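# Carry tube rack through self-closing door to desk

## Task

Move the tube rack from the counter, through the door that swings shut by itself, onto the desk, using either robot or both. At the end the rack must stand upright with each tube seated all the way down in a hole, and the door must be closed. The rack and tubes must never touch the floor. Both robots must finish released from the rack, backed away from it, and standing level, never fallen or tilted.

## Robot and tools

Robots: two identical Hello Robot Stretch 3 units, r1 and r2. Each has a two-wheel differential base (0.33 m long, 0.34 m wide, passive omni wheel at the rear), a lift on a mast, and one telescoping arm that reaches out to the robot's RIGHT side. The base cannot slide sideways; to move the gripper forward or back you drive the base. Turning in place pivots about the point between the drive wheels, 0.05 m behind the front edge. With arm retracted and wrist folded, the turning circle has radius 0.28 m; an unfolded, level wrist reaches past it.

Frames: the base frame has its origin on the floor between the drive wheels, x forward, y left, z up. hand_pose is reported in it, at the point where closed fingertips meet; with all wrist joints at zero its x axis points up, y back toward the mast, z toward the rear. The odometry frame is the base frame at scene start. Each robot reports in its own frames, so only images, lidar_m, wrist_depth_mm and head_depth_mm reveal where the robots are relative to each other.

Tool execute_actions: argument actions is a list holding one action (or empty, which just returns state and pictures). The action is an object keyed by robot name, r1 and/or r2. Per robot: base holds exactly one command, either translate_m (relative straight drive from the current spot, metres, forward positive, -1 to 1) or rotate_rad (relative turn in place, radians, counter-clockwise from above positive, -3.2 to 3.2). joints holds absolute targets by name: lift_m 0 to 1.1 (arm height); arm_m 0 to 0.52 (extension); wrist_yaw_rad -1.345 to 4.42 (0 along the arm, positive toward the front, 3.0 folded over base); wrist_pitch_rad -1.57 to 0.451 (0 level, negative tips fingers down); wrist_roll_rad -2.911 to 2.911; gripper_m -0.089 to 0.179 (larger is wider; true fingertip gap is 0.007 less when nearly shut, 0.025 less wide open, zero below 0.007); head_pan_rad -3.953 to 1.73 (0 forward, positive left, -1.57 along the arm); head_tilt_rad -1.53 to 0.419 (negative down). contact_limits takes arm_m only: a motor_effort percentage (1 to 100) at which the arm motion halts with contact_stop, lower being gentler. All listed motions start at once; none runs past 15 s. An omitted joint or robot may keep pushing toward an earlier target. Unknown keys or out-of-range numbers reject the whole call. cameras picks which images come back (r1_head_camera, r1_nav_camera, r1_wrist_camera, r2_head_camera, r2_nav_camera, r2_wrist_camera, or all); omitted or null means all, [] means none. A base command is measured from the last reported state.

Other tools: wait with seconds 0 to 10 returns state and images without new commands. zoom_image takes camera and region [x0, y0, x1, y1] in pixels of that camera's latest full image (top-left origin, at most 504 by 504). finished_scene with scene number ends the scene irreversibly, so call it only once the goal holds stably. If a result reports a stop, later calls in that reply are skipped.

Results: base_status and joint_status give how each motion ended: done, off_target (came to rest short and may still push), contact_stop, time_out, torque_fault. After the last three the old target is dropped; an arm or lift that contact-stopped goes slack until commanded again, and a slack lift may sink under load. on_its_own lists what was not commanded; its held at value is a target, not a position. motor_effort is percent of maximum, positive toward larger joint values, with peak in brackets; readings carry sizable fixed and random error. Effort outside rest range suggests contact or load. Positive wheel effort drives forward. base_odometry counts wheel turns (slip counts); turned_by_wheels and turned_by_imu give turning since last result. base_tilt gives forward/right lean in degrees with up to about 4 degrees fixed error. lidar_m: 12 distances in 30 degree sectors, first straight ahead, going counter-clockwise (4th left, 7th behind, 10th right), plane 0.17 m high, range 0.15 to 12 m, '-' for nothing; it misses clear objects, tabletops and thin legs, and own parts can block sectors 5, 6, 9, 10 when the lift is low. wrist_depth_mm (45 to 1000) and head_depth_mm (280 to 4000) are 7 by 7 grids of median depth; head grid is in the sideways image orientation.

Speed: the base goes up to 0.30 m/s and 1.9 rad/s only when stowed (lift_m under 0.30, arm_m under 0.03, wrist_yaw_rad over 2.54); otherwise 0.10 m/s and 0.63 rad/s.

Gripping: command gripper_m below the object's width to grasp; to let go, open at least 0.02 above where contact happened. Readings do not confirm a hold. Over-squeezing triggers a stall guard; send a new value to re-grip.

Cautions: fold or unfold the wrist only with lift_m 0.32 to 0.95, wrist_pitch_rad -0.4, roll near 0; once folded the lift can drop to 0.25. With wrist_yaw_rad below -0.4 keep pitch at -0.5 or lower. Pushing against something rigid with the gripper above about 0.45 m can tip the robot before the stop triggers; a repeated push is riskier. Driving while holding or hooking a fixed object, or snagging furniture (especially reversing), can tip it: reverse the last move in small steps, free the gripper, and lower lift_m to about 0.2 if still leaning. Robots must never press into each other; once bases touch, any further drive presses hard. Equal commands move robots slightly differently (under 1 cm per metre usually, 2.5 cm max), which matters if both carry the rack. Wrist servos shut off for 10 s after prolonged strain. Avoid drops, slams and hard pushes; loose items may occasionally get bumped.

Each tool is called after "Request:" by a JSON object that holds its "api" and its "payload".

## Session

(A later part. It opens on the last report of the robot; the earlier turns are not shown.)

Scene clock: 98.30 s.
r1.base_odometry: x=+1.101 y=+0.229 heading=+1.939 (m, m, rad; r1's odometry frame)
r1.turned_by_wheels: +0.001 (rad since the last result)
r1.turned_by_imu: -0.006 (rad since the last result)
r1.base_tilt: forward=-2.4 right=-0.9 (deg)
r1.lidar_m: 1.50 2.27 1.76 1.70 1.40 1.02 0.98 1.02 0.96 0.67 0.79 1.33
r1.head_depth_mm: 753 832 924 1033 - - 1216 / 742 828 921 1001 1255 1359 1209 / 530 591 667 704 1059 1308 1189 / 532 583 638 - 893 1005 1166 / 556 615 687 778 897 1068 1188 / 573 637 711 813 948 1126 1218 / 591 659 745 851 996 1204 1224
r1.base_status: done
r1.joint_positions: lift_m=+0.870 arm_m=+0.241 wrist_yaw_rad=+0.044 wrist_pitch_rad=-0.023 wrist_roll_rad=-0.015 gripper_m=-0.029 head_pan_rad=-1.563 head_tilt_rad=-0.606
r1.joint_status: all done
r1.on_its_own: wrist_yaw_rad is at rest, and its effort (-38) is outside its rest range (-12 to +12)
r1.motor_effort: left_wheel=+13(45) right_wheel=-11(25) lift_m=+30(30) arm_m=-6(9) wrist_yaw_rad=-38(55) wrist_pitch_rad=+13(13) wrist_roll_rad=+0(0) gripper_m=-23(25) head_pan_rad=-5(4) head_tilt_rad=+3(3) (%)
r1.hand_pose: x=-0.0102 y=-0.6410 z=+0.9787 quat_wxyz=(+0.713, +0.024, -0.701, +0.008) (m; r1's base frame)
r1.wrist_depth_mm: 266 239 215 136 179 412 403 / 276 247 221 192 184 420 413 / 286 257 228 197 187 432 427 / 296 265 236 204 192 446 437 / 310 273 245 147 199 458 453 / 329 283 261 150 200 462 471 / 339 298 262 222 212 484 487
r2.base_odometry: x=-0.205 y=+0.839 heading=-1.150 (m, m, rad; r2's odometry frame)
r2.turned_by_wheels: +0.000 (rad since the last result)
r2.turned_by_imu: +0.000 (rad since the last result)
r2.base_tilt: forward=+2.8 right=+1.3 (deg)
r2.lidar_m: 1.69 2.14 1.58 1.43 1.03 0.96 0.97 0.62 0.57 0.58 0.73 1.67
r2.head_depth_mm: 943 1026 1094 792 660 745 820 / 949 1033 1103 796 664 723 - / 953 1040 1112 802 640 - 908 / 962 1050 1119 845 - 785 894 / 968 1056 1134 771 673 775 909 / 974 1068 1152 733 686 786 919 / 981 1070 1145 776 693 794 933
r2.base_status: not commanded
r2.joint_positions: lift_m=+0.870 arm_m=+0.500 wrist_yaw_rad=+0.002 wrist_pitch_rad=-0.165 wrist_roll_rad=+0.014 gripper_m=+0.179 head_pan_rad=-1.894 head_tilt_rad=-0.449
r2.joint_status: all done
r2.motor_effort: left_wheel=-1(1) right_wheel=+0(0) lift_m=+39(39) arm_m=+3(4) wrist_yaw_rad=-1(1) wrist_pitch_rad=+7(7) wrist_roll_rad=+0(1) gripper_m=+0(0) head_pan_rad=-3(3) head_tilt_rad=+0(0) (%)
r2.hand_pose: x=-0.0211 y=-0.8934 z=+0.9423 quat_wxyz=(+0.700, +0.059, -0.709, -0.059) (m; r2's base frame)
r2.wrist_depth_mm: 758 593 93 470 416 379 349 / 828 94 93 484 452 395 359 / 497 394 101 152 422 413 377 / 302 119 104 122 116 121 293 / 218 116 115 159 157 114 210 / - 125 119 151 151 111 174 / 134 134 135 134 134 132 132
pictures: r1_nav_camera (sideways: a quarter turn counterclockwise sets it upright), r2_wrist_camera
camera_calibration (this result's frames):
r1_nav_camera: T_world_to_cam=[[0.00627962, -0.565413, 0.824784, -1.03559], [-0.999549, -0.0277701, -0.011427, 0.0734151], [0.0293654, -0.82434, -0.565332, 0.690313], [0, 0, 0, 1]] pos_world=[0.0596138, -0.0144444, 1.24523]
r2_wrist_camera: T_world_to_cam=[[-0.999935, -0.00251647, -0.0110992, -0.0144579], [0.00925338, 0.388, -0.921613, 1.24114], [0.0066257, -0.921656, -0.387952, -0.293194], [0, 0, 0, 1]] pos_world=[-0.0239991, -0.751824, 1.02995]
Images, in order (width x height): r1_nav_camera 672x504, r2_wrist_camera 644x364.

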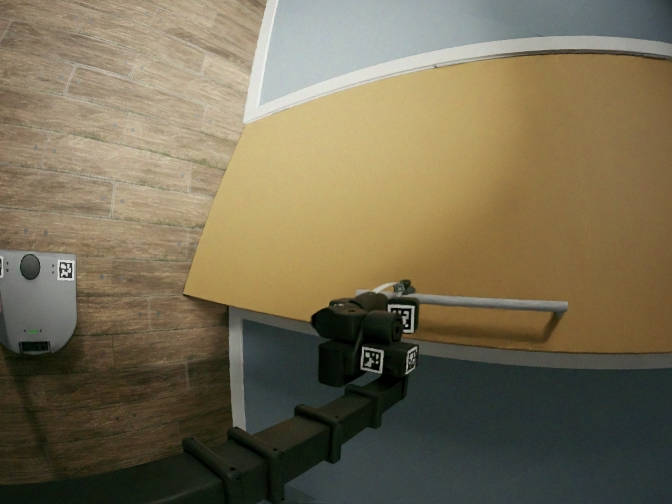

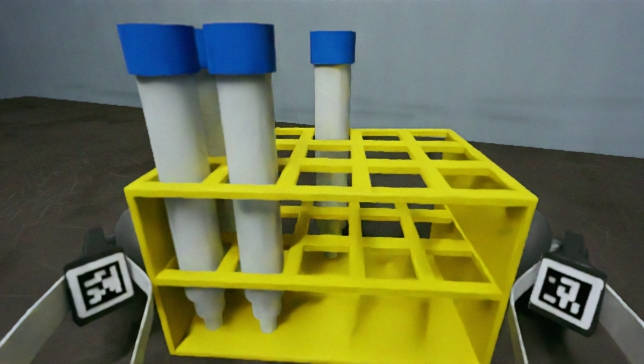

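Request:
{"api": "execute_actions", "payload": {"actions": [{"r1":{"base":{"rotate_rad":0.25},"joints":{"arm_m":0.14,"wrist_yaw_rad":-0.2}},"r2":{"joints":{"gripper_m":0.03}}}], "cameras": []}}

Request:
{"api": "execute_actions", "payload": {"actions": [{"r1":{"base":{"rotate_rad":0.25},"joints":{"arm_m":0.05,"wrist_yaw_rad":-0.4}},"r2":{"joints":{"lift_m":0.93}}}], "cameras": []}}

Request:
{"api": "execute_actions", "payload": {"actions": [{"r2":{"base":{"translate_m":1},"joints":{"arm_m":0,"wrist_yaw_rad":1.57,"head_pan_rad":0.5,"head_tilt_rad":-0.8}},"r1":{"base":{"translate_m":0.13},"joints":{"arm_m":0.015}}}], "cameras": ["r1_nav_camera","r2_nav_camera"]}}

Scene clock: 113.43 s.
r1.base_odometry: x=+1.101 y=+0.229 heading=+2.189 (m, m, rad; r1's odometry frame)
r1.turned_by_wheels: +0.250 (rad since the last result)
r1.turned_by_imu: +0.243 (rad since the last result)
r1.base_tilt: forward=-2.4 right=-0.9 (deg)
r1.lidar_m: 1.58 1.98 1.70 1.70 1.15 0.98 0.98 1.09 0.93 0.93 1.07 1.50
r1.head_depth_mm: 711 775 858 966 - 1303 1188 / 733 805 888 1000 - - 1201 / 749 826 916 1005 - - 1215 / 766 842 938 1050 1202 1365 1222 / 782 866 965 1090 1254 1403 1224 / 800 887 988 1118 1297 1439 1223 / 816 908 1016 1161 1342 1475 1225
r1.base_status: done
r1.joint_positions: lift_m=+0.870 arm_m=+0.140 wrist_yaw_rad=-0.201 wrist_pitch_rad=-0.021 wrist_roll_rad=-0.015 gripper_m=-0.029 head_pan_rad=-1.563 head_tilt_rad=-0.605
r1.joint_status: all done
r1.motor_effort: left_wheel=-2(26) right_wheel=+1(20) lift_m=+30(30) arm_m=-3(8) wrist_yaw_rad=+0(73) wrist_pitch_rad=+12(13) wrist_roll_rad=+0(0) gripper_m=-13(22) head_pan_rad=-4(5) head_tilt_rad=+3(3) (%)
r1.hand_pose: x=-0.0724 y=-0.5359 z=+0.9790 quat_wxyz=(+0.708, -0.062, -0.699, -0.079) (m; r1's base frame)
r1.wrist_depth_mm: 527 517 517 516 521 504 494 / 547 535 535 533 512 512 516 / 557 551 544 550 543 529 529 / 573 562 571 559 537 538 555 / 588 590 594 569 557 560 555 / 620 599 600 - 588 581 570 / 630 623 621 612 603 603 584
r2.base_odometry: x=-0.205 y=+0.839 heading=-1.150 (m, m, rad; r2's odometry frame)
r2.turned_by_wheels: +0.000 (rad since the last result)
r2.turned_by_imu: +0.001 (rad since the last result)
r2.base_tilt: forward=+2.8 right=+1.3 (deg)
r2.lidar_m: 1.69 2.15 1.58 1.55 1.03 0.96 0.97 0.62 0.57 0.58 0.73 1.67
r2.head_depth_mm: 944 1025 1093 792 661 742 820 / 949 1031 1105 794 662 724 - / 955 1043 1108 800 640 - 908 / 960 1045 1117 846 - 785 894 / 967 1055 1129 772 674 776 904 / 973 1063 1152 734 687 785 919 / 984 1067 1145 777 693 794 931
r2.base_status: not commanded
r2.joint_positions: lift_m=+0.870 arm_m=+0.500 wrist_yaw_rad=+0.001 wrist_pitch_rad=-0.165 wrist_roll_rad=+0.014 gripper_m=+0.039 head_pan_rad=-1.894 head_tilt_rad=-0.449
r2.joint_status: gripper_m off_target (ended at +0.039, target +0.030)
r2.on_its_own: gripper_m is held at +0.038, not at your +0.030, by its stall guard, which is still easing
r2.motor_effort: left_wheel=-1(1) right_wheel=+0(0) lift_m=+38(39) arm_m=+3(3) wrist_yaw_rad=-1(2) wrist_pitch_rad=+7(7) wrist_roll_rad=-1(0) gripper_m=-42(99) head_pan_rad=-2(4) head_tilt_rad=+0(0) (%)
r2.hand_pose: x=-0.0211 y=-0.8934 z=+0.9423 quat_wxyz=(+0.700, +0.059, -0.709, -0.059) (m; r2's base frame)
r2.wrist_depth_mm: 753 634 507 459 424 379 345 / 821 695 107 480 443 396 358 / 492 491 116 165 445 416 378 / 306 277 123 173 173 255 292 / 216 216 132 150 153 139 213 / 169 - 151 163 163 138 166 / - 138 138 138 137 138 137
pictures: none
No camera images: the call's "cameras" was empty. Leave "cameras" out to get every camera's image.

Scene clock: 115.33 s.
r1.base_odometry: x=+1.101 y=+0.229 heading=+2.439 (m, m, rad; r1's odometry frame)
r1.turned_by_wheels: +0.250 (rad since the last result)
r1.turned_by_imu: +0.248 (rad since the last result)
r1.base_tilt: forward=-2.5 right=-1.0 (deg)
r1.lidar_m: 2.25 1.77 1.70 1.44 1.03 0.99 1.01 0.97 0.93 0.96 1.29 1.50
r1.head_depth_mm: 734 798 876 967 1083 - - / 765 837 920 1022 1160 - - / 801 879 974 1090 1205 - - / 842 928 1034 1164 1336 1470 1226 / 882 983 1101 1247 1447 1459 1222 / 928 1033 1162 1337 1575 1478 1221 / 985 1102 1261 1457 1693 1488 1228
r1.base_status: done
r1.joint_positions: lift_m=+0.870 arm_m=+0.050 wrist_yaw_rad=-0.398 wrist_pitch_rad=-0.021 wrist_roll_rad=-0.015 gripper_m=-0.029 head_pan_rad=-1.563 head_tilt_rad=-0.605
r1.joint_status: all done
r1.motor_effort: left_wheel=-3(9) right_wheel=+2(5) lift_m=+30(30) arm_m=-3(4) wrist_yaw_rad=-2(3) wrist_pitch_rad=+12(12) wrist_roll_rad=+0(0) gripper_m=-13(13) head_pan_rad=-5(4) head_tilt_rad=+4(3) (%)
r1.hand_pose: x=-0.1206 y=-0.4310 z=+0.9790 quat_wxyz=(+0.697, -0.131, -0.689, -0.149) (m; r1's base frame)
r1.wrist_depth_mm: 648 639 620 613 597 576 567 / 675 651 638 625 610 598 574 / 686 681 663 643 645 623 607 / 701 696 670 654 633 629 614 / 732 719 703 662 669 641 651 / 736 730 699 - 670 665 649 / 784 765 741 716 702 682 662
r2.base_odometry: x=-0.205 y=+0.839 heading=-1.150 (m, m, rad; r2's odometry frame)
r2.turned_by_wheels: +0.000 (rad since the last result)
r2.turned_by_imu: +0.000 (rad since the last result)
r2.base_tilt: forward=+2.8 right=+1.3 (deg)
r2.lidar_m: 1.69 2.15 1.58 1.54 1.03 0.96 0.97 0.62 0.57 0.58 0.73 1.67
r2.head_depth_mm: 940 1027 1090 793 660 - - / 950 1031 1099 797 635 - - / 960 1037 1112 842 - 793 884 / 962 1046 1114 - 688 768 893 / 969 1051 1130 753 671 777 905 / 973 1061 - 771 686 785 918 / 982 1071 1127 775 694 792 929
r2.base_status: not commanded
r2.joint_positions: lift_m=+0.930 arm_m=+0.500 wrist_yaw_rad=+0.001 wrist_pitch_rad=-0.176 wrist_roll_rad=+0.014 gripper_m=+0.050 head_pan_rad=-1.894 head_tilt_rad=-0.449
r2.joint_status: all done
r2.on_its_own: gripper_m is held at +0.049, not at your +0.030, by its stall guard, which is still easing
r2.motor_effort: left_wheel=-1(1) right_wheel=+0(0) lift_m=+39(39) arm_m=+2(3) wrist_yaw_rad=-2(1) wrist_pitch_rad=+11(12) wrist_roll_rad=+0(0) gripper_m=-37(42) head_pan_rad=-2(2) head_tilt_rad=-1(0) (%)
r2.hand_pose: x=-0.0211 y=-0.8927 z=+0.9998 quat_wxyz=(+0.700, +0.062, -0.709, -0.062) (m; r2's base frame)
r2.wrist_depth_mm: 745 626 503 472 420 376 344 / 832 679 112 464 448 403 363 / 695 673 118 166 184 417 380 / 443 409 125 174 172 371 395 / 318 319 133 151 154 139 314 / 253 - 150 164 166 139 249 / 211 206 192 192 191 205 204
pictures: none
No camera images: the call's "cameras" was empty. Leave "cameras" out to get every camera's image.

Scene clock: 126.50 s.
r1.base_odometry: x=+1.002 y=+0.313 heading=+2.439 (m, m, rad; r1's odometry frame)
r1.turned_by_wheels: +0.000 (rad since the last result)
r1.turned_by_imu: +0.003 (rad since the last result)
r1.base_tilt: forward=-2.3 right=-0.9 (deg)
r1.lidar_m: 1.24 1.71 1.63 1.61 1.15 1.10 1.13 1.02 0.99 1.02 1.37 2.07
r1.head_depth_mm: 783 850 936 1033 1152 1285 - / 817 894 983 1101 1206 - - / 856 941 1043 1164 1308 - - / 900 993 1104 1243 1427 1467 1241 / 941 1041 1162 1327 1537 1474 1227 / 998 1110 1256 1446 1655 1471 1222 / 1055 1178 1341 1566 1761 1471 1226
r1.base_status: done
r1.joint_positions: lift_m=+0.870 arm_m=+0.015 wrist_yaw_rad=-0.398 wrist_pitch_rad=-0.021 wrist_roll_rad=-0.015 gripper_m=-0.029 head_pan_rad=-1.563 head_tilt_rad=-0.605
r1.joint_status: all done
r1.motor_effort: left_wheel=-4(5) right_wheel=+2(5) lift_m=+30(29) arm_m=-3(3) wrist_yaw_rad=-2(2) wrist_pitch_rad=+12(12) wrist_roll_rad=+0(0) gripper_m=-13(13) head_pan_rad=-4(4) head_tilt_rad=+2(3) (%)
r1.hand_pose: x=-0.1206 y=-0.3960 z=+0.9790 quat_wxyz=(+0.697, -0.131, -0.689, -0.149) (m; r1's base frame)
r1.wrist_depth_mm: 753 720 707 681 677 657 653 / 776 742 738 717 701 653 666 / 758 763 734 718 719 691 695 / 783 790 781 768 737 716 703 / 828 809 798 773 751 732 706 / 864 843 820 - 795 742 735 / 874 847 829 818 833 776 751
r2.base_odometry: x=+0.204 y=-0.074 heading=-1.150 (m, m, rad; r2's odometry frame)
r2.turned_by_wheels: +0.000 (rad since the last result)
r2.turned_by_imu: +0.001 (rad since the last result)
r2.base_tilt: forward=+2.9 right=+1.3 (deg)
r2.lidar_m: 0.76 0.97 2.08 1.37 1.38 1.88 1.57 1.04 0.97 0.98 0.81 0.75
r2.head_depth_mm: 738 820 921 1051 1219 1246 1108 / 809 908 1033 1203 1369 1248 1109 / 896 1020 1188 1409 1440 1253 1110 / 1007 1164 1379 1613 1444 1258 1109 / 1143 1355 1661 1704 1437 1259 1114 / 1331 1615 1944 1691 1443 1257 1114 / 1585 2005 2048 1716 1450 1257 1116
r2.base_status: done
r2.joint_positions: lift_m=+0.930 arm_m=+0.003 wrist_yaw_rad=+1.569 wrist_pitch_rad=-0.176 wrist_roll_rad=+0.014 gripper_m=+0.097 head_pan_rad=+0.493 head_tilt_rad=-0.790
r2.joint_status: all done
joint sent to its limit — the command would take r2.arm_m past its lower limit, so that joint was sent only as far as its limit.
r2.on_its_own: gripper_m is held at +0.097, not at your +0.030, by its stall guard, which is not easing now
r2.motor_effort: left_wheel=-1(4) right_wheel=-1(7) lift_m=+40(40) arm_m=-3(4) wrist_yaw_rad=+1(6) wrist_pitch_rad=+12(12) wrist_roll_rad=-1(0) gripper_m=-20(38) head_pan_rad=+3(29) head_tilt_rad=-3(18) (%)
r2.hand_pose: x=+0.2267 y=-0.1482 z=+0.9998 quat_wxyz=(+0.539, +0.545, -0.458, +0.450) (m; r2's base frame)
r2.wrist_depth_mm: 953 814 665 606 541 495 449 / - 879 113 603 583 516 472 / - 963 119 166 186 543 485 / - - 126 175 173 540 524 / - - 134 150 154 139 539 / - - 150 165 164 138 575 / - - - 917 763 696 600
pictures: r1_nav_camera (sideways: a quarter turn counterclockwise sets it upright), r2_nav_camera (sideways: a quarter turn counterclockwise sets it upright)
camera_calibration (this result's frames):
r1_nav_camera: T_world_to_cam=[[0.00619713, -0.564284, 0.825557, -1.0366], [-0.999553, -0.0276549, -0.0113994, 0.0733793], [0.0292633, -0.825117, -0.564203, 0.688844], [0, 0, 0, 1]] pos_world=[0.0596125, -0.0145289, 1.24525]
r2_nav_camera: T_world_to_cam=[[0.627478, 0.308556, 0.714888, -0.887385], [0.486207, -0.8724, -0.0502171, 0.113429], [0.608173, 0.379093, -0.697433, 0.856873], [0, 0, 0, 1]] pos_world=[-0.019463, 0.0479288, 1.23769]
Images, in order (width x height): r1_nav_camera 672x504, r2_nav_camera 672x504.

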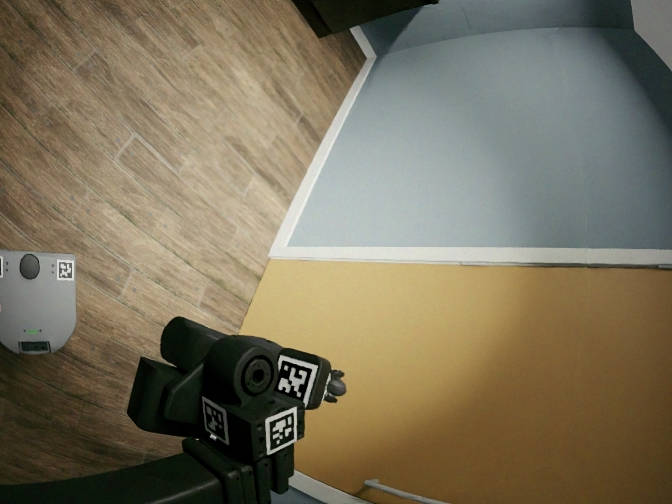

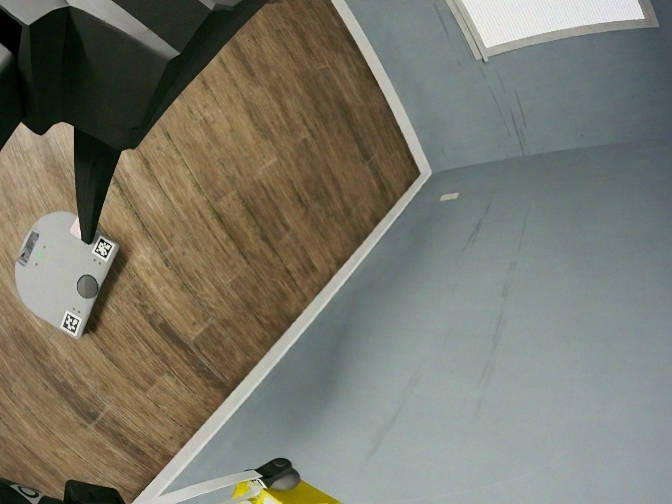

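Request:
{"api": "execute_actions", "payload": {"actions": [{"r2":{"base":{"rotate_rad":1.15}},"r1":{"base":{"translate_m":-0.485},"joints":{"arm_m":0.28,"gripper_m":0.17}}}], "cameras": []}}

Request:
{"api": "execute_actions", "payload": {"actions": [{"r2":{"base":{"translate_m":1}},"r1":{"joints":{"arm_m":0.37}}}], "cameras": ["r1_wrist_camera"]}}

Scene clock: 141.87 s.
r1.base_odometry: x=+1.372 y=-0.001 heading=+2.439 (m, m, rad; r1's odometry frame)
r1.turned_by_wheels: +0.000 (rad since the last result)
r1.turned_by_imu: +0.001 (rad since the last result)
r1.base_tilt: forward=-2.4 right=-1.0 (deg)
r1.lidar_m: 1.85 1.96 1.87 0.99 0.70 0.67 0.70 0.80 0.76 0.79 1.05 2.50
r1.head_depth_mm: 584 637 702 774 - - 1147 / 619 676 742 - 951 1062 1176 / 639 709 774 - 1048 1167 1217 / 681 754 837 954 1112 1269 1220 / 716 796 890 1016 1183 1362 1226 / 756 841 952 1094 1280 1432 1229 / 801 896 1023 1184 1416 1469 1226
r1.base_status: done
r1.joint_positions: lift_m=+0.870 arm_m=+0.280 wrist_yaw_rad=-0.399 wrist_pitch_rad=-0.021 wrist_roll_rad=-0.015 gripper_m=+0.170 head_pan_rad=-1.563 head_tilt_rad=-0.605
r1.joint_status: all done
r1.motor_effort: left_wheel=-3(10) right_wheel=+2(3) lift_m=+30(30) arm_m=+5(6) wrist_yaw_rad=-1(2) wrist_pitch_rad=+12(12) wrist_roll_rad=+0(0) gripper_m=+0(83) head_pan_rad=-5(5) head_tilt_rad=+3(3) (%)
r1.hand_pose: x=-0.1208 y=-0.6602 z=+0.9790 quat_wxyz=(+0.697, -0.131, -0.689, -0.149) (m; r1's base frame)
r1.wrist_depth_mm: 280 276 272 270 248 254 249 / 291 285 280 273 254 262 255 / 300 293 285 279 262 269 263 / 306 302 293 287 268 274 269 / 317 313 302 295 279 283 276 / 326 315 314 303 285 292 284 / - 329 322 315 292 297 295
r2.base_odometry: x=+0.204 y=-0.074 heading=+0.000 (m, m, rad; r2's odometry frame)
r2.turned_by_wheels: +1.150 (rad since the last result)
r2.turned_by_imu: +1.149 (rad since the last result)
r2.base_tilt: forward=+2.8 right=+1.3 (deg)
r2.lidar_m: 2.20 1.85 1.95 1.87 1.39 1.01 0.97 1.00 0.78 0.75 0.78 1.06
r2.head_depth_mm: 1846 2093 2016 1677 1435 1243 1110 / 1938 2197 2035 1691 1430 1254 1105 / 2018 2303 2041 1688 1441 1253 1111 / 2126 2397 2046 1689 1439 1252 1109 / 2191 2407 1995 1695 1439 1259 1110 / 2355 2560 1999 1701 1451 1256 1118 / 2273 2418 2064 1699 1454 1266 1118
r2.base_status: done
r2.joint_positions: lift_m=+0.930 arm_m=+0.003 wrist_yaw_rad=+1.569 wrist_pitch_rad=-0.176 wrist_roll_rad=+0.014 gripper_m=+0.097 head_pan_rad=+0.493 head_tilt_rad=-0.790
r2.joint_status: not commanded
r2.on_its_own: gripper_m is held at +0.097, not at your +0.030, by its stall guard, which is not easing now
r2.motor_effort: left_wheel=-4(10) right_wheel=+4(8) lift_m=+39(39) arm_m=-3(3) wrist_yaw_rad=+0(0) wrist_pitch_rad=+11(12) wrist_roll_rad=+0(0) gripper_m=-20(20) head_pan_rad=+2(2) head_tilt_rad=-3(3) (%)
r2.hand_pose: x=+0.2267 y=-0.1482 z=+0.9998 quat_wxyz=(+0.539, +0.545, -0.458, +0.450) (m; r2's base frame)
r2.wrist_depth_mm: - - - - - - 724 / - - 113 - - - 709 / - - 120 167 186 - 721 / - - 126 174 174 881 705 / - - 133 151 154 139 709 / - - 151 164 166 138 679 / - - - - - - 670
pictures: none
No camera images: the call's "cameras" was empty. Leave "cameras" out to get every camera's image.

Scene clock: 153.03 s.
r1.base_odometry: x=+1.372 y=-0.001 heading=+2.439 (m, m, rad; r1's odometry frame)
r1.turned_by_wheels: +0.000 (rad since the last result)
r1.turned_by_imu: +0.003 (rad since the last result)
r1.base_tilt: forward=-2.4 right=-1.0 (deg)
r1.lidar_m: 2.57 1.13 1.86 0.99 0.70 0.67 0.69 0.79 0.76 0.79 1.05 2.50
r1.head_depth_mm: 584 638 701 773 - - 1140 / 618 676 739 - 947 1064 1181 / 639 707 766 - 1007 1162 1220 / 682 751 832 960 1088 1271 1218 / 715 796 892 1015 1179 1357 1228 / 758 846 950 1094 1277 1425 1230 / 798 897 1021 1190 1414 1472 1229
r1.base_status: not commanded
r1.joint_positions: lift_m=+0.870 arm_m=+0.370 wrist_yaw_rad=-0.399 wrist_pitch_rad=-0.021 wrist_roll_rad=-0.015 gripper_m=+0.170 head_pan_rad=-1.563 head_tilt_rad=-0.605
r1.joint_status: all done
r1.motor_effort: left_wheel=-3(3) right_wheel=+2(2) lift_m=+30(30) arm_m=+5(6) wrist_yaw_rad=-1(1) wrist_pitch_rad=+12(12) wrist_roll_rad=+0(0) gripper_m=-1(0) head_pan_rad=-4(4) head_tilt_rad=+3(3) (%)
r1.hand_pose: x=-0.1208 y=-0.7502 z=+0.9790 quat_wxyz=(+0.697, -0.131, -0.689, -0.149) (m; r1's base frame)
r1.wrist_depth_mm: 205 200 197 135 188 172 170 / 209 204 201 137 195 176 182 / 216 212 206 140 198 181 186 / 221 218 212 144 202 185 192 / 228 223 218 150 210 190 196 / 236 231 226 216 216 196 203 / - 237 231 222 222 201 207
r2.base_odometry: x=+1.204 y=-0.074 heading=+0.000 (m, m, rad; r2's odometry frame)
r2.turned_by_wheels: +0.000 (rad since the last result)
r2.turned_by_imu: +0.002 (rad since the last result)
r2.base_tilt: forward=+2.9 right=+1.3 (deg)
r2.lidar_m: 1.20 1.24 1.20 1.88 1.95 2.05 1.96 1.06 0.77 0.74 0.77 1.05
r2.head_depth_mm: 993 1129 1300 1534 1432 1252 1108 / 1037 1192 1379 1605 1434 1255 1103 / 1089 1255 1471 1645 1436 1258 1112 / 1139 1322 1573 1675 1437 1258 1112 / 1192 1405 1678 1693 1446 1254 1113 / 1259 1496 1813 1704 1452 1256 1112 / 1343 1596 1908 1698 1444 1261 1117
r2.base_status: done
r2.joint_positions: lift_m=+0.930 arm_m=+0.003 wrist_yaw_rad=+1.569 wrist_pitch_rad=-0.176 wrist_roll_rad=+0.014 gripper_m=+0.097 head_pan_rad=+0.493 head_tilt_rad=-0.790
r2.joint_status: not commanded
r2.on_its_own: gripper_m is held at +0.097, not at your +0.030, by its stall guard, which is not easing now
r2.motor_effort: left_wheel=-4(7) right_wheel=+3(8) lift_m=+39(40) arm_m=-3(3) wrist_yaw_rad=+0(0) wrist_pitch_rad=+12(12) wrist_roll_rad=+0(1) gripper_m=-20(21) head_pan_rad=+2(2) head_tilt_rad=-3(3) (%)
r2.hand_pose: x=+0.2267 y=-0.1482 z=+0.9998 quat_wxyz=(+0.539, +0.545, -0.458, +0.450) (m; r2's base frame)
r2.wrist_depth_mm: - - - - - 973 701 / - - 113 - - - 712 / - - 120 168 187 - 708 / - - 126 174 173 898 703 / - - 133 150 154 138 695 / - - 151 165 163 139 675 / - - - - - - 652
pictures: r1_wrist_camera
camera_calibration (this result's frames):
r1_wrist_camera: T_world_to_cam=[[-0.915796, 0.401506, 0.0105332, 0.181516], [0.0670134, 0.178604, -0.981636, 1.13873], [-0.396014, -0.898273, -0.190471, -0.36681], [0, 0, 0, 1]] pos_world=[-0.0553403, -0.605757, 1.04605]
Images, in order (width x height): r1_wrist_camera 644x364.

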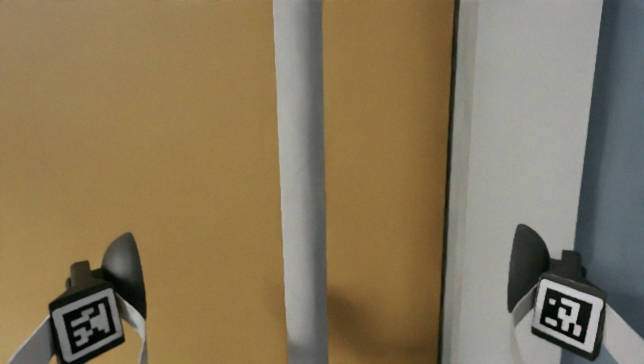

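Request:
{"api": "execute_actions", "payload": {"actions": [{"r2":{"base":{"rotate_rad":1.55}},"r1":{"joints":{"arm_m":0.39,"gripper_m":-0.06}}}], "cameras": []}}

Request:
{"api": "execute_actions", "payload": {"actions": [{"r1":{"base":{"translate_m":0.1},"joints":{"arm_m":0.265}}}], "cameras": []}}

Request:
{"api": "execute_actions", "payload": {"actions": [{"r1":{"base":{"translate_m":0.12},"joints":{"arm_m":0.16}}}], "cameras": []}}

Request:
{"api": "execute_actions", "payload": {"actions": [{"r1":{"base":{"translate_m":0.08},"joints":{"arm_m":0.115}}}], "cameras": []}}

Request:
{"api": "execute_actions", "payload": {"actions": [{"r1":{"base":{"translate_m":0.08},"joints":{"arm_m":0.078}}}], "cameras": []}}

Request:
{"api": "execute_actions", "payload": {"actions": [{"r1":{"base":{"translate_m":0.12},"joints":{"arm_m":0.045}}}], "cameras": ["r2_nav_camera","r1_wrist_camera"]}}

Scene clock: 164.90 s.
r1.base_odometry: x=+1.372 y=-0.001 heading=+2.439 (m, m, rad; r1's odometry frame)
r1.turned_by_wheels: +0.000 (rad since the last result)
r1.turned_by_imu: +0.002 (rad since the last result)
r1.base_tilt: forward=-2.4 right=-1.0 (deg)
r1.lidar_m: 2.58 1.20 1.87 0.98 0.70 0.67 0.69 0.80 0.76 0.79 1.06 2.49
r1.head_depth_mm: 585 638 704 773 - - 1138 / 619 675 738 - 948 1061 1181 / 640 707 765 906 1006 1165 1214 / 682 750 828 969 1087 1270 1221 / 718 795 891 1014 1175 1364 1222 / 757 841 950 1091 1282 1435 1223 / 800 898 1021 1190 1413 1484 1225
r1.base_status: not commanded
r1.joint_positions: lift_m=+0.870 arm_m=+0.390 wrist_yaw_rad=-0.397 wrist_pitch_rad=-0.021 wrist_roll_rad=-0.015 gripper_m=-0.056 head_pan_rad=-1.563 head_tilt_rad=-0.605
r1.joint_status: gripper_m off_target (ended at -0.056, target -0.060); the others done
r1.motor_effort: left_wheel=-1(4) right_wheel=+0(2) lift_m=+30(30) arm_m=+5(5) wrist_yaw_rad=-3(3) wrist_pitch_rad=+12(12) wrist_roll_rad=+0(0) gripper_m=-26(100) head_pan_rad=-4(4) head_tilt_rad=+2(3) (%)
r1.hand_pose: x=-0.1202 y=-0.7704 z=+0.9790 quat_wxyz=(+0.697, -0.131, -0.689, -0.148) (m; r1's base frame)
r1.wrist_depth_mm: 187 184 180 116 172 165 153 / 193 188 184 119 177 164 156 / 197 193 189 123 181 165 161 / 202 199 194 126 186 169 164 / 210 205 202 127 191 174 169 / 216 211 207 128 194 179 175 / 223 218 213 136 204 183 182
r2.base_odometry: x=+1.204 y=-0.074 heading=+1.550 (m, m, rad; r2's odometry frame)
r2.turned_by_wheels: +1.550 (rad since the last result)
r2.turned_by_imu: +1.547 (rad since the last result)
r2.base_tilt: forward=+2.8 right=+1.3 (deg)
r2.lidar_m: 1.88 1.94 2.06 1.96 1.09 0.78 0.74 0.77 1.03 1.20 1.24 1.20
r2.head_depth_mm: 1574 1794 1974 1677 1436 1249 1109 / 1652 1870 2024 1692 1436 1249 1109 / 1712 1954 2029 1685 1443 1250 1113 / 1808 2067 2034 1688 1443 1257 1112 / 1897 2194 2057 1695 1449 1256 1112 / 1988 2325 2068 1702 1444 1263 1115 / 2077 2409 2049 1703 1443 1264 1116
r2.base_status: done
r2.joint_positions: lift_m=+0.930 arm_m=+0.003 wrist_yaw_rad=+1.569 wrist_pitch_rad=-0.176 wrist_roll_rad=+0.014 gripper_m=+0.097 head_pan_rad=+0.493 head_tilt_rad=-0.790
r2.joint_status: not commanded
r2.on_its_own: gripper_m is held at +0.097, not at your +0.030, by its stall guard, which is not easing now
r2.motor_effort: left_wheel=-4(9) right_wheel=+3(7) lift_m=+40(40) arm_m=-3(3) wrist_yaw_rad=+0(1) wrist_pitch_rad=+12(11) wrist_roll_rad=+0(0) gripper_m=-18(19) head_pan_rad=+3(1) head_tilt_rad=-3(3) (%)
r2.hand_pose: x=+0.2267 y=-0.1482 z=+0.9998 quat_wxyz=(+0.539, +0.545, -0.458, +0.450) (m; r2's base frame)
r2.wrist_depth_mm: - - - - - 936 - / - - 113 - - - - / - - 119 167 187 - - / - - 126 175 173 - - / - - 134 152 154 138 - / - - 151 165 164 138 - / - - - - - - -
pictures: none
No camera images: the call's "cameras" was empty. Leave "cameras" out to get every camera's image.

Scene clock: 167.07 s.
r1.base_odometry: x=+1.296 y=+0.064 heading=+2.439 (m, m, rad; r1's odometry frame)
r1.turned_by_wheels: +0.000 (rad since the last result)
r1.turned_by_imu: +0.000 (rad since the last result)
r1.base_tilt: forward=-2.5 right=-1.0 (deg)
r1.lidar_m: 2.47 1.12 1.82 1.12 0.80 0.76 0.78 0.85 0.65 0.67 1.06 2.41
r1.head_depth_mm: 498 546 641 819 - - 1178 / 518 568 630 670 814 963 1163 / 567 620 685 - 920 1006 1152 / 610 675 750 853 1003 1141 1217 / 662 736 828 948 1107 1343 1225 / 721 809 925 1080 1277 1434 1221 / 793 903 1047 1236 1489 1470 1228
r1.base_status: done
r1.joint_positions: lift_m=+0.870 arm_m=+0.265 wrist_yaw_rad=-0.405 wrist_pitch_rad=-0.022 wrist_roll_rad=-0.015 gripper_m=-0.047 head_pan_rad=-1.563 head_tilt_rad=-0.605
r1.joint_status: all done
r1.on_its_own: gripper_m is held at -0.048, not at your -0.060, by its stall guard, which is still easing
r1.motor_effort: left_wheel=-3(19) right_wheel=+2(20) lift_m=+30(30) arm_m=-4(11) wrist_yaw_rad=+4(33) wrist_pitch_rad=+12(13) wrist_roll_rad=+0(0) gripper_m=-22(26) head_pan_rad=-4(4) head_tilt_rad=+2(3) (%)
r1.hand_pose: x=-0.1222 y=-0.6454 z=+0.9789 quat_wxyz=(+0.697, -0.133, -0.689, -0.151) (m; r1's base frame)
r1.wrist_depth_mm: 223 208 193 117 168 160 299 / 233 213 197 120 171 167 313 / 240 222 205 124 176 170 318 / 247 230 210 126 180 175 328 / 256 239 217 129 186 324 335 / 267 246 227 131 187 339 345 / 280 255 234 139 200 348 356
r2.base_odometry: x=+1.204 y=-0.074 heading=+1.550 (m, m, rad; r2's odometry frame)
r2.turned_by_wheels: +0.000 (rad since the last result)
r2.turned_by_imu: +0.000 (rad since the last result)
r2.base_tilt: forward=+2.9 right=+1.2 (deg)
r2.lidar_m: 1.75 1.93 2.06 1.97 1.09 0.78 0.74 0.77 1.03 1.20 1.23 1.11
r2.head_depth_mm: 1541 1734 1904 1683 1429 1252 1107 / 1638 1846 1982 1686 1435 1250 1107 / 1725 1986 2037 1681 1436 1256 1108 / 1800 2080 2041 1697 1439 1254 1111 / 1885 2202 2049 1690 1447 1257 1113 / 1993 2308 2044 1700 1441 1257 1117 / 2106 2414 2073 1706 1449 1258 1114
r2.base_status: not commanded
r2.joint_positions: lift_m=+0.930 arm_m=+0.003 wrist_yaw_rad=+1.569 wrist_pitch_rad=-0.176 wrist_roll_rad=+0.014 gripper_m=+0.097 head_pan_rad=+0.493 head_tilt_rad=-0.790
r2.joint_status: not commanded
r2.on_its_own: gripper_m is held at +0.097, not at your +0.030, by its stall guard, which is not easing now
r2.motor_effort: left_wheel=-4(4) right_wheel=+4(3) lift_m=+39(40) arm_m=-3(3) wrist_yaw_rad=+0(1) wrist_pitch_rad=+12(11) wrist_roll_rad=-1(0) gripper_m=-20(19) head_pan_rad=+3(2) head_tilt_rad=-3(3) (%)
r2.hand_pose: x=+0.2267 y=-0.1482 z=+0.9998 quat_wxyz=(+0.539, +0.545, -0.458, +0.450) (m; r2's base frame)
r2.wrist_depth_mm: - - - - - - - / - - 113 - - - - / - - 120 167 186 - - / - - 126 175 173 - - / - - 133 151 153 139 - / - - 151 165 165 138 - / - - - - - - -
pictures: none
No camera images: the call's "cameras" was empty. Leave "cameras" out to get every camera's image.

Scene clock: 169.40 s.
r1.base_odometry: x=+1.204 y=+0.142 heading=+2.439 (m, m, rad; r1's odometry frame)
r1.turned_by_wheels: +0.000 (rad since the last result)
r1.turned_by_imu: +0.000 (rad since the last result)
r1.base_tilt: forward=-2.5 right=-1.0 (deg)
r1.lidar_m: 2.37 1.03 1.05 1.27 0.90 0.86 0.89 0.91 0.53 0.58 1.17 2.30
r1.head_depth_mm: 419 456 494 545 - 1347 1186 / 452 486 529 574 - 729 906 / 511 559 616 667 - - 1041 / 571 631 703 797 956 1116 1194 / 645 721 819 948 1124 1364 1224 / 741 846 979 1169 1419 1479 1225 / 873 1005 1155 1355 1608 1478 1227
r1.base_status: done
r1.joint_positions: lift_m=+0.870 arm_m=+0.160 wrist_yaw_rad=-0.400 wrist_pitch_rad=-0.022 wrist_roll_rad=-0.015 gripper_m=-0.041 head_pan_rad=-1.563 head_tilt_rad=-0.605
r1.joint_status: all done
r1.on_its_own: gripper_m is held at -0.042, not at your -0.060, by its stall guard, which is not easing now
r1.motor_effort: left_wheel=-2(5) right_wheel=+2(11) lift_m=+30(30) arm_m=-4(10) wrist_yaw_rad=+0(11) wrist_pitch_rad=+12(12) wrist_roll_rad=+0(0) gripper_m=-19(21) head_pan_rad=-4(4) head_tilt_rad=+4(2) (%)
r1.hand_pose: x=-0.1209 y=-0.5409 z=+0.9788 quat_wxyz=(+0.697, -0.131, -0.689, -0.149) (m; r1's base frame)
r1.wrist_depth_mm: 295 246 211 117 163 147 430 / 308 257 218 121 167 150 447 / 323 268 226 124 170 153 456 / 339 276 234 127 175 158 472 / 357 291 242 129 178 163 484 / 379 302 257 130 180 168 496 / 397 314 262 173 192 173 511
r2.base_odometry: x=+1.204 y=-0.074 heading=+1.550 (m, m, rad; r2's odometry frame)
r2.turned_by_wheels: +0.000 (rad since the last result)
r2.turned_by_imu: +0.000 (rad since the last result)
r2.base_tilt: forward=+2.7 right=+1.2 (deg)
r2.lidar_m: 1.05 1.91 2.06 1.96 1.09 0.78 0.74 0.77 1.03 1.20 1.24 1.02
r2.head_depth_mm: 1488 1657 1873 1677 1435 1253 1106 / 1625 1837 1962 1683 1430 1254 1111 / 1721 1961 2046 1690 1437 1250 1113 / 1812 2080 2039 1685 1434 1254 1111 / 1887 2201 2047 1692 1439 1261 1115 / 1987 2311 2051 1695 1442 1262 1115 / 2090 2431 2056 1705 1449 1261 1119
r2.base_status: not commanded
r2.joint_positions: lift_m=+0.930 arm_m=+0.003 wrist_yaw_rad=+1.569 wrist_pitch_rad=-0.176 wrist_roll_rad=+0.014 gripper_m=+0.097 head_pan_rad=+0.493 head_tilt_rad=-0.790
r2.joint_status: not commanded
r2.on_its_own: gripper_m is held at +0.097, not at your +0.030, by its stall guard, which is not easing now
r2.motor_effort: left_wheel=-4(4) right_wheel=+3(4) lift_m=+39(40) arm_m=-3(3) wrist_yaw_rad=+0(0) wrist_pitch_rad=+12(11) wrist_roll_rad=+0(0) gripper_m=-19(20) head_pan_rad=+2(3) head_tilt_rad=-3(3) (%)
r2.hand_pose: x=+0.2267 y=-0.1482 z=+0.9998 quat_wxyz=(+0.539, +0.545, -0.458, +0.450) (m; r2's base frame)
r2.wrist_depth_mm: - - - - - - - / - - 113 - - - - / - - 120 167 186 - - / - - 126 175 173 - - / - - 132 151 154 139 - / - - 151 164 164 138 - / - - - - - - -
pictures: none
No camera images: the call's "cameras" was empty. Leave "cameras" out to get every camera's image.

Scene clock: 171.47 s.
r1.base_odometry: x=+1.143 y=+0.193 heading=+2.438 (m, m, rad; r1's odometry frame)
r1.turned_by_wheels: +0.000 (rad since the last result)
r1.turned_by_imu: +0.000 (rad since the last result)
r1.base_tilt: forward=-2.4 right=-0.9 (deg)
r1.lidar_m: 2.30 1.00 0.98 1.37 0.98 0.94 0.96 0.95 0.48 0.55 1.23 2.23
r1.head_depth_mm: 389 429 462 500 526 - 1156 / 445 477 503 534 - - 851 / 502 548 602 668 - - 1056 / 576 635 709 802 932 1177 1193 / 672 758 864 1004 1210 1390 1216 / 811 935 1097 1284 1528 1472 1227 / 945 1064 1224 1416 1673 1468 1230
r1.base_status: done
r1.joint_positions: lift_m=+0.870 arm_m=+0.115 wrist_yaw_rad=-0.413 wrist_pitch_rad=-0.023 wrist_roll_rad=-0.015 gripper_m=-0.041 head_pan_rad=-1.563 head_tilt_rad=-0.605
r1.joint_status: all done
r1.on_its_own: gripper_m is held at -0.042, not at your -0.060, by its stall guard, which is not easing now
r1.motor_effort: left_wheel=-5(10) right_wheel=+5(9) lift_m=+30(30) arm_m=-2(13) wrist_yaw_rad=+11(21) wrist_pitch_rad=+13(13) wrist_roll_rad=+0(0) gripper_m=-20(21) head_pan_rad=-5(5) head_tilt_rad=+2(3) (%)
r1.hand_pose: x=-0.1241 y=-0.4943 z=+0.9787 quat_wxyz=(+0.696, -0.136, -0.688, -0.154) (m; r1's base frame)
r1.wrist_depth_mm: 354 275 225 117 162 142 502 / 367 289 231 120 165 145 514 / 388 301 238 123 168 148 532 / 417 313 248 126 174 152 543 / 448 328 257 129 176 155 560 / 478 348 277 130 178 158 556 / 516 368 283 138 191 164 599
r2.base_odometry: x=+1.204 y=-0.074 heading=+1.550 (m, m, rad; r2's odometry frame)
r2.turned_by_wheels: +0.000 (rad since the last result)
r2.turned_by_imu: +0.000 (rad since the last result)
r2.base_tilt: forward=+3.0 right=+1.2 (deg)
r2.lidar_m: 0.98 1.90 2.06 1.97 1.09 0.78 0.75 0.76 1.03 1.20 1.23 0.95
r2.head_depth_mm: 1463 1613 1802 1689 1423 1247 1110 / 1610 1804 1958 1679 1439 1247 1108 / 1718 1983 2056 1687 1433 1252 1112 / 1808 2081 2045 1692 1434 1255 1110 / 1892 2191 2047 1698 1444 1257 1114 / 1991 2330 2058 1697 1452 1261 1113 / 2093 2414 2056 1701 1447 1259 1114
r2.base_status: not commanded
r2.joint_positions: lift_m=+0.930 arm_m=+0.003 wrist_yaw_rad=+1.569 wrist_pitch_rad=-0.176 wrist_roll_rad=+0.014 gripper_m=+0.097 head_pan_rad=+0.493 head_tilt_rad=-0.790
r2.joint_status: not commanded
r2.on_its_own: gripper_m is held at +0.097, not at your +0.030, by its stall guard, which is not easing now
r2.motor_effort: left_wheel=-4(4) right_wheel=+3(3) lift_m=+39(39) arm_m=-3(3) wrist_yaw_rad=+0(0) wrist_pitch_rad=+12(11) wrist_roll_rad=+0(0) gripper_m=-20(20) head_pan_rad=+3(2) head_tilt_rad=-3(3) (%)
r2.hand_pose: x=+0.2267 y=-0.1482 z=+0.9998 quat_wxyz=(+0.539, +0.545, -0.458, +0.450) (m; r2's base frame)
r2.wrist_depth_mm: - - - - 744 - - / - - 113 985 - - - / - - 119 168 187 - - / - - 126 175 174 - - / - - 133 151 154 138 - / - - 151 165 165 138 - / - - - - - - -
pictures: none
No camera images: the call's "cameras" was empty. Leave "cameras" out to get every camera's image.

Scene clock: 173.47 s.
r1.base_odometry: x=+1.082 y=+0.245 heading=+2.438 (m, m, rad; r1's odometry frame)
r1.turned_by_wheels: +0.000 (rad since the last result)
r1.turned_by_imu: +0.000 (rad since the last result)
r1.base_tilt: forward=-2.4 right=-1.0 (deg)
r1.lidar_m: 2.22 1.04 0.92 1.48 1.06 1.01 1.04 0.98 0.44 0.54 1.30 2.16
r1.head_depth_mm: 359 395 437 473 506 - 1161 / 439 472 508 523 - - - / 507 551 605 670 756 - - / 600 667 743 844 970 1233 1189 / 740 838 967 1142 1396 1427 1222 / 923 1038 1176 1350 1603 1463 1220 / 994 1120 1268 1468 1705 1475 1229
r1.base_status: done
r1.joint_positions: lift_m=+0.870 arm_m=+0.078 wrist_yaw_rad=-0.416 wrist_pitch_rad=-0.022 wrist_roll_rad=-0.015 gripper_m=-0.041 head_pan_rad=-1.563 head_tilt_rad=-0.605
r1.joint_status: all done
r1.on_its_own: gripper_m is held at -0.042, not at your -0.060, by its stall guard, which is not easing now; wrist_yaw_rad is at rest, and its effort (+13) is outside its rest range (-12 to +12)
r1.motor_effort: left_wheel=-5(10) right_wheel=+5(11) lift_m=+30(30) arm_m=-3(12) wrist_yaw_rad=+13(23) wrist_pitch_rad=+12(13) wrist_roll_rad=+0(0) gripper_m=-20(21) head_pan_rad=-4(4) head_tilt_rad=+3(2) (%)
r1.hand_pose: x=-0.1247 y=-0.4572 z=+0.9788 quat_wxyz=(+0.696, -0.137, -0.688, -0.155) (m; r1's base frame)
r1.wrist_depth_mm: 469 324 241 117 161 138 128 / 503 342 252 119 165 141 131 / 545 356 260 122 169 144 587 / 592 375 268 126 173 146 608 / 634 400 285 129 176 150 629 / 693 418 308 130 174 152 652 / 717 449 312 138 189 156 662
r2.base_odometry: x=+1.204 y=-0.074 heading=+1.550 (m, m, rad; r2's odometry frame)
r2.turned_by_wheels: +0.000 (rad since the last result)
r2.turned_by_imu: +0.000 (rad since the last result)
r2.base_tilt: forward=+2.7 right=+1.2 (deg)
r2.lidar_m: 0.92 1.88 2.06 1.96 1.09 0.78 0.74 0.77 1.03 1.20 1.24 0.89
r2.head_depth_mm: 1427 1561 1742 1683 1407 1253 1108 / 1599 1794 1916 1680 1438 1252 1107 / 1724 1973 2044 1676 1439 1251 1111 / 1796 2082 2052 1679 1441 1255 1113 / 1890 2214 2049 1699 1448 1256 1114 / 1992 2338 2061 1692 1450 1252 1116 / 2098 2417 2060 1703 1445 1264 1116
r2.base_status: not commanded
r2.joint_positions: lift_m=+0.930 arm_m=+0.003 wrist_yaw_rad=+1.569 wrist_pitch_rad=-0.176 wrist_roll_rad=+0.014 gripper_m=+0.097 head_pan_rad=+0.493 head_tilt_rad=-0.790
r2.joint_status: not commanded
r2.on_its_own: gripper_m is held at +0.097, not at your +0.030, by its stall guard, which is not easing now
r2.motor_effort: left_wheel=-4(4) right_wheel=+3(4) lift_m=+39(39) arm_m=-3(3) wrist_yaw_rad=+0(1) wrist_pitch_rad=+12(12) wrist_roll_rad=+0(0) gripper_m=-20(18) head_pan_rad=+3(2) head_tilt_rad=-3(3) (%)
r2.hand_pose: x=+0.2267 y=-0.1482 z=+0.9998 quat_wxyz=(+0.539, +0.545, -0.458, +0.450) (m; r2's base frame)
r2.wrist_depth_mm: - - - - 717 - - / - - 113 863 - - - / - - 120 166 186 - - / - - 125 175 173 - - / - - 133 150 154 139 - / - - 151 165 165 138 - / - - - - - - -
pictures: none
No camera images: the call's "cameras" was empty. Leave "cameras" out to get every camera's image.

Scene clock: 175.73 s.
r1.base_odometry: x=+0.991 y=+0.323 heading=+2.438 (m, m, rad; r1's odometry frame)
r1.turned_by_wheels: +0.000 (rad since the last result)
r1.turned_by_imu: +0.000 (rad since the last result)
r1.base_tilt: forward=-2.4 right=-0.9 (deg)
r1.lidar_m: 2.12 1.71 0.85 1.63 1.16 1.11 1.15 1.03 0.39 0.55 1.38 2.05
r1.head_depth_mm: 382 333 403 452 488 - - / 461 492 527 567 568 - - / 563 608 665 728 815 - - / 721 798 895 1019 1173 1390 1221 / 927 1041 1166 1333 1551 1474 1224 / 1006 1113 1260 1452 1664 1467 1226 / 1056 1191 1349 1560 1774 1476 1227
r1.base_status: done
r1.joint_positions: lift_m=+0.870 arm_m=+0.045 wrist_yaw_rad=-0.441 wrist_pitch_rad=-0.022 wrist_roll_rad=-0.015 gripper_m=-0.041 head_pan_rad=-1.563 head_tilt_rad=-0.605
r1.joint_status: all done
r1.on_its_own: gripper_m is held at -0.042, not at your -0.060, by its stall guard, which is not easing now; wrist_yaw_rad is at rest, and its effort (+35) is outside its rest range (-12 to +12)
r1.motor_effort: left_wheel=-9(12) right_wheel=+7(11) lift_m=+30(30) arm_m=+1(13) wrist_yaw_rad=+35(36) wrist_pitch_rad=+13(13) wrist_roll_rad=+1(0) gripper_m=-21(22) head_pan_rad=-4(5) head_tilt_rad=+3(3) (%)
r1.hand_pose: x=-0.1305 y=-0.4211 z=+0.9788 quat_wxyz=(+0.694, -0.145, -0.686, -0.164) (m; r1's base frame)
r1.wrist_depth_mm: 680 419 274 116 162 134 116 / 705 440 287 119 166 137 119 / 733 470 296 123 170 139 124 / 746 509 307 127 173 142 127 / 764 544 320 129 176 145 131 / 806 591 359 130 171 149 134 / 807 641 391 139 188 151 149
r2.base_odometry: x=+1.204 y=-0.074 heading=+1.550 (m, m, rad; r2's odometry frame)
r2.turned_by_wheels: +0.000 (rad since the last result)
r2.turned_by_imu: +0.000 (rad since the last result)
r2.base_tilt: forward=+2.7 right=+1.1 (deg)
r2.lidar_m: 0.80 1.86 2.06 1.96 1.09 0.78 0.74 0.77 1.03 1.20 1.23 1.66
r2.head_depth_mm: 1367 1474 1600 1646 1309 1250 1108 / 1577 1746 1894 1677 1434 1247 1104 / 1717 1960 2047 1687 1438 1252 1111 / 1795 2083 2042 1694 1444 1253 1112 / 1897 2219 2051 1701 1445 1256 1116 / 1987 2327 2048 1705 1445 1259 1114 / 2086 2406 2062 1708 1447 1261 1118
r2.base_status: not commanded
r2.joint_positions: lift_m=+0.930 arm_m=+0.003 wrist_yaw_rad=+1.569 wrist_pitch_rad=-0.176 wrist_roll_rad=+0.014 gripper_m=+0.097 head_pan_rad=+0.493 head_tilt_rad=-0.790
r2.joint_status: not commanded
r2.on_its_own: gripper_m is held at +0.097, not at your +0.030, by its stall guard, which is not easing now
r2.motor_effort: left_wheel=-4(4) right_wheel=+3(3) lift_m=+39(39) arm_m=-3(3) wrist_yaw_rad=+0(0) wrist_pitch_rad=+11(11) wrist_roll_rad=+0(0) gripper_m=-20(20) head_pan_rad=+2(2) head_tilt_rad=-3(3) (%)
r2.hand_pose: x=+0.2267 y=-0.1482 z=+0.9998 quat_wxyz=(+0.539, +0.545, -0.458, +0.450) (m; r2's base frame)
r2.wrist_depth_mm: - - - 952 - - - / - - 113 635 - - - / - - 120 167 186 - - / - - 126 175 172 - - / - - 133 151 154 138 - / - - 151 165 166 139 - / - - - - - - -
pictures: r1_wrist_camera, r2_nav_camera (sideways: a quarter turn counterclockwise sets it upright)
camera_calibration (this result's frames):
r1_wrist_camera: T_world_to_cam=[[-0.898299, 0.439249, 0.0109458, 0.0583024], [0.074437, 0.176686, -0.981448, 1.08036], [-0.433035, -0.880819, -0.191413, -0.0717079], [0, 0, 0, 1]] pos_world=[-0.0590975, -0.279655, 1.04595]
r2_nav_camera: T_world_to_cam=[[0.627523, 0.308614, 0.714823, -0.887302], [0.48624, -0.872381, -0.0502186, 0.113431], [0.6081, 0.379089, -0.6975, 0.85696], [0, 0, 0, 1]] pos_world=[-0.0194703, 0.0479249, 1.23769]
Images, in order (width x height): r1_wrist_camera 644x364, r2_nav_camera 672x504.

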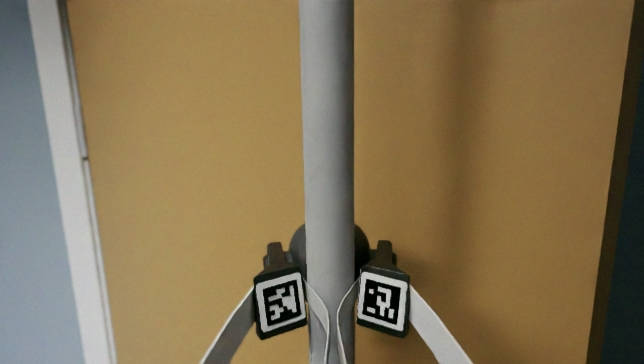

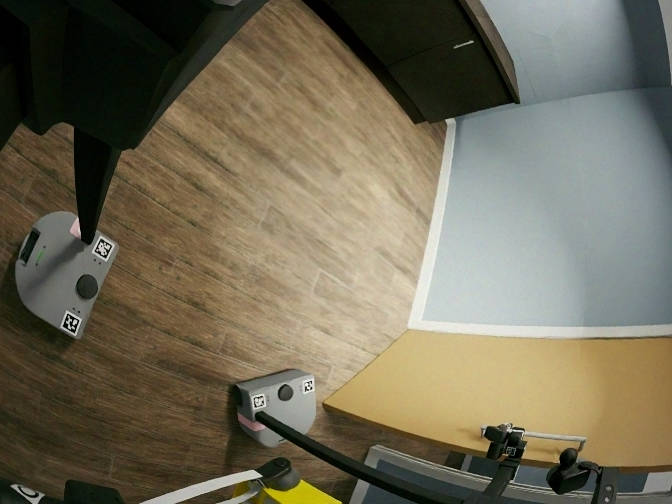

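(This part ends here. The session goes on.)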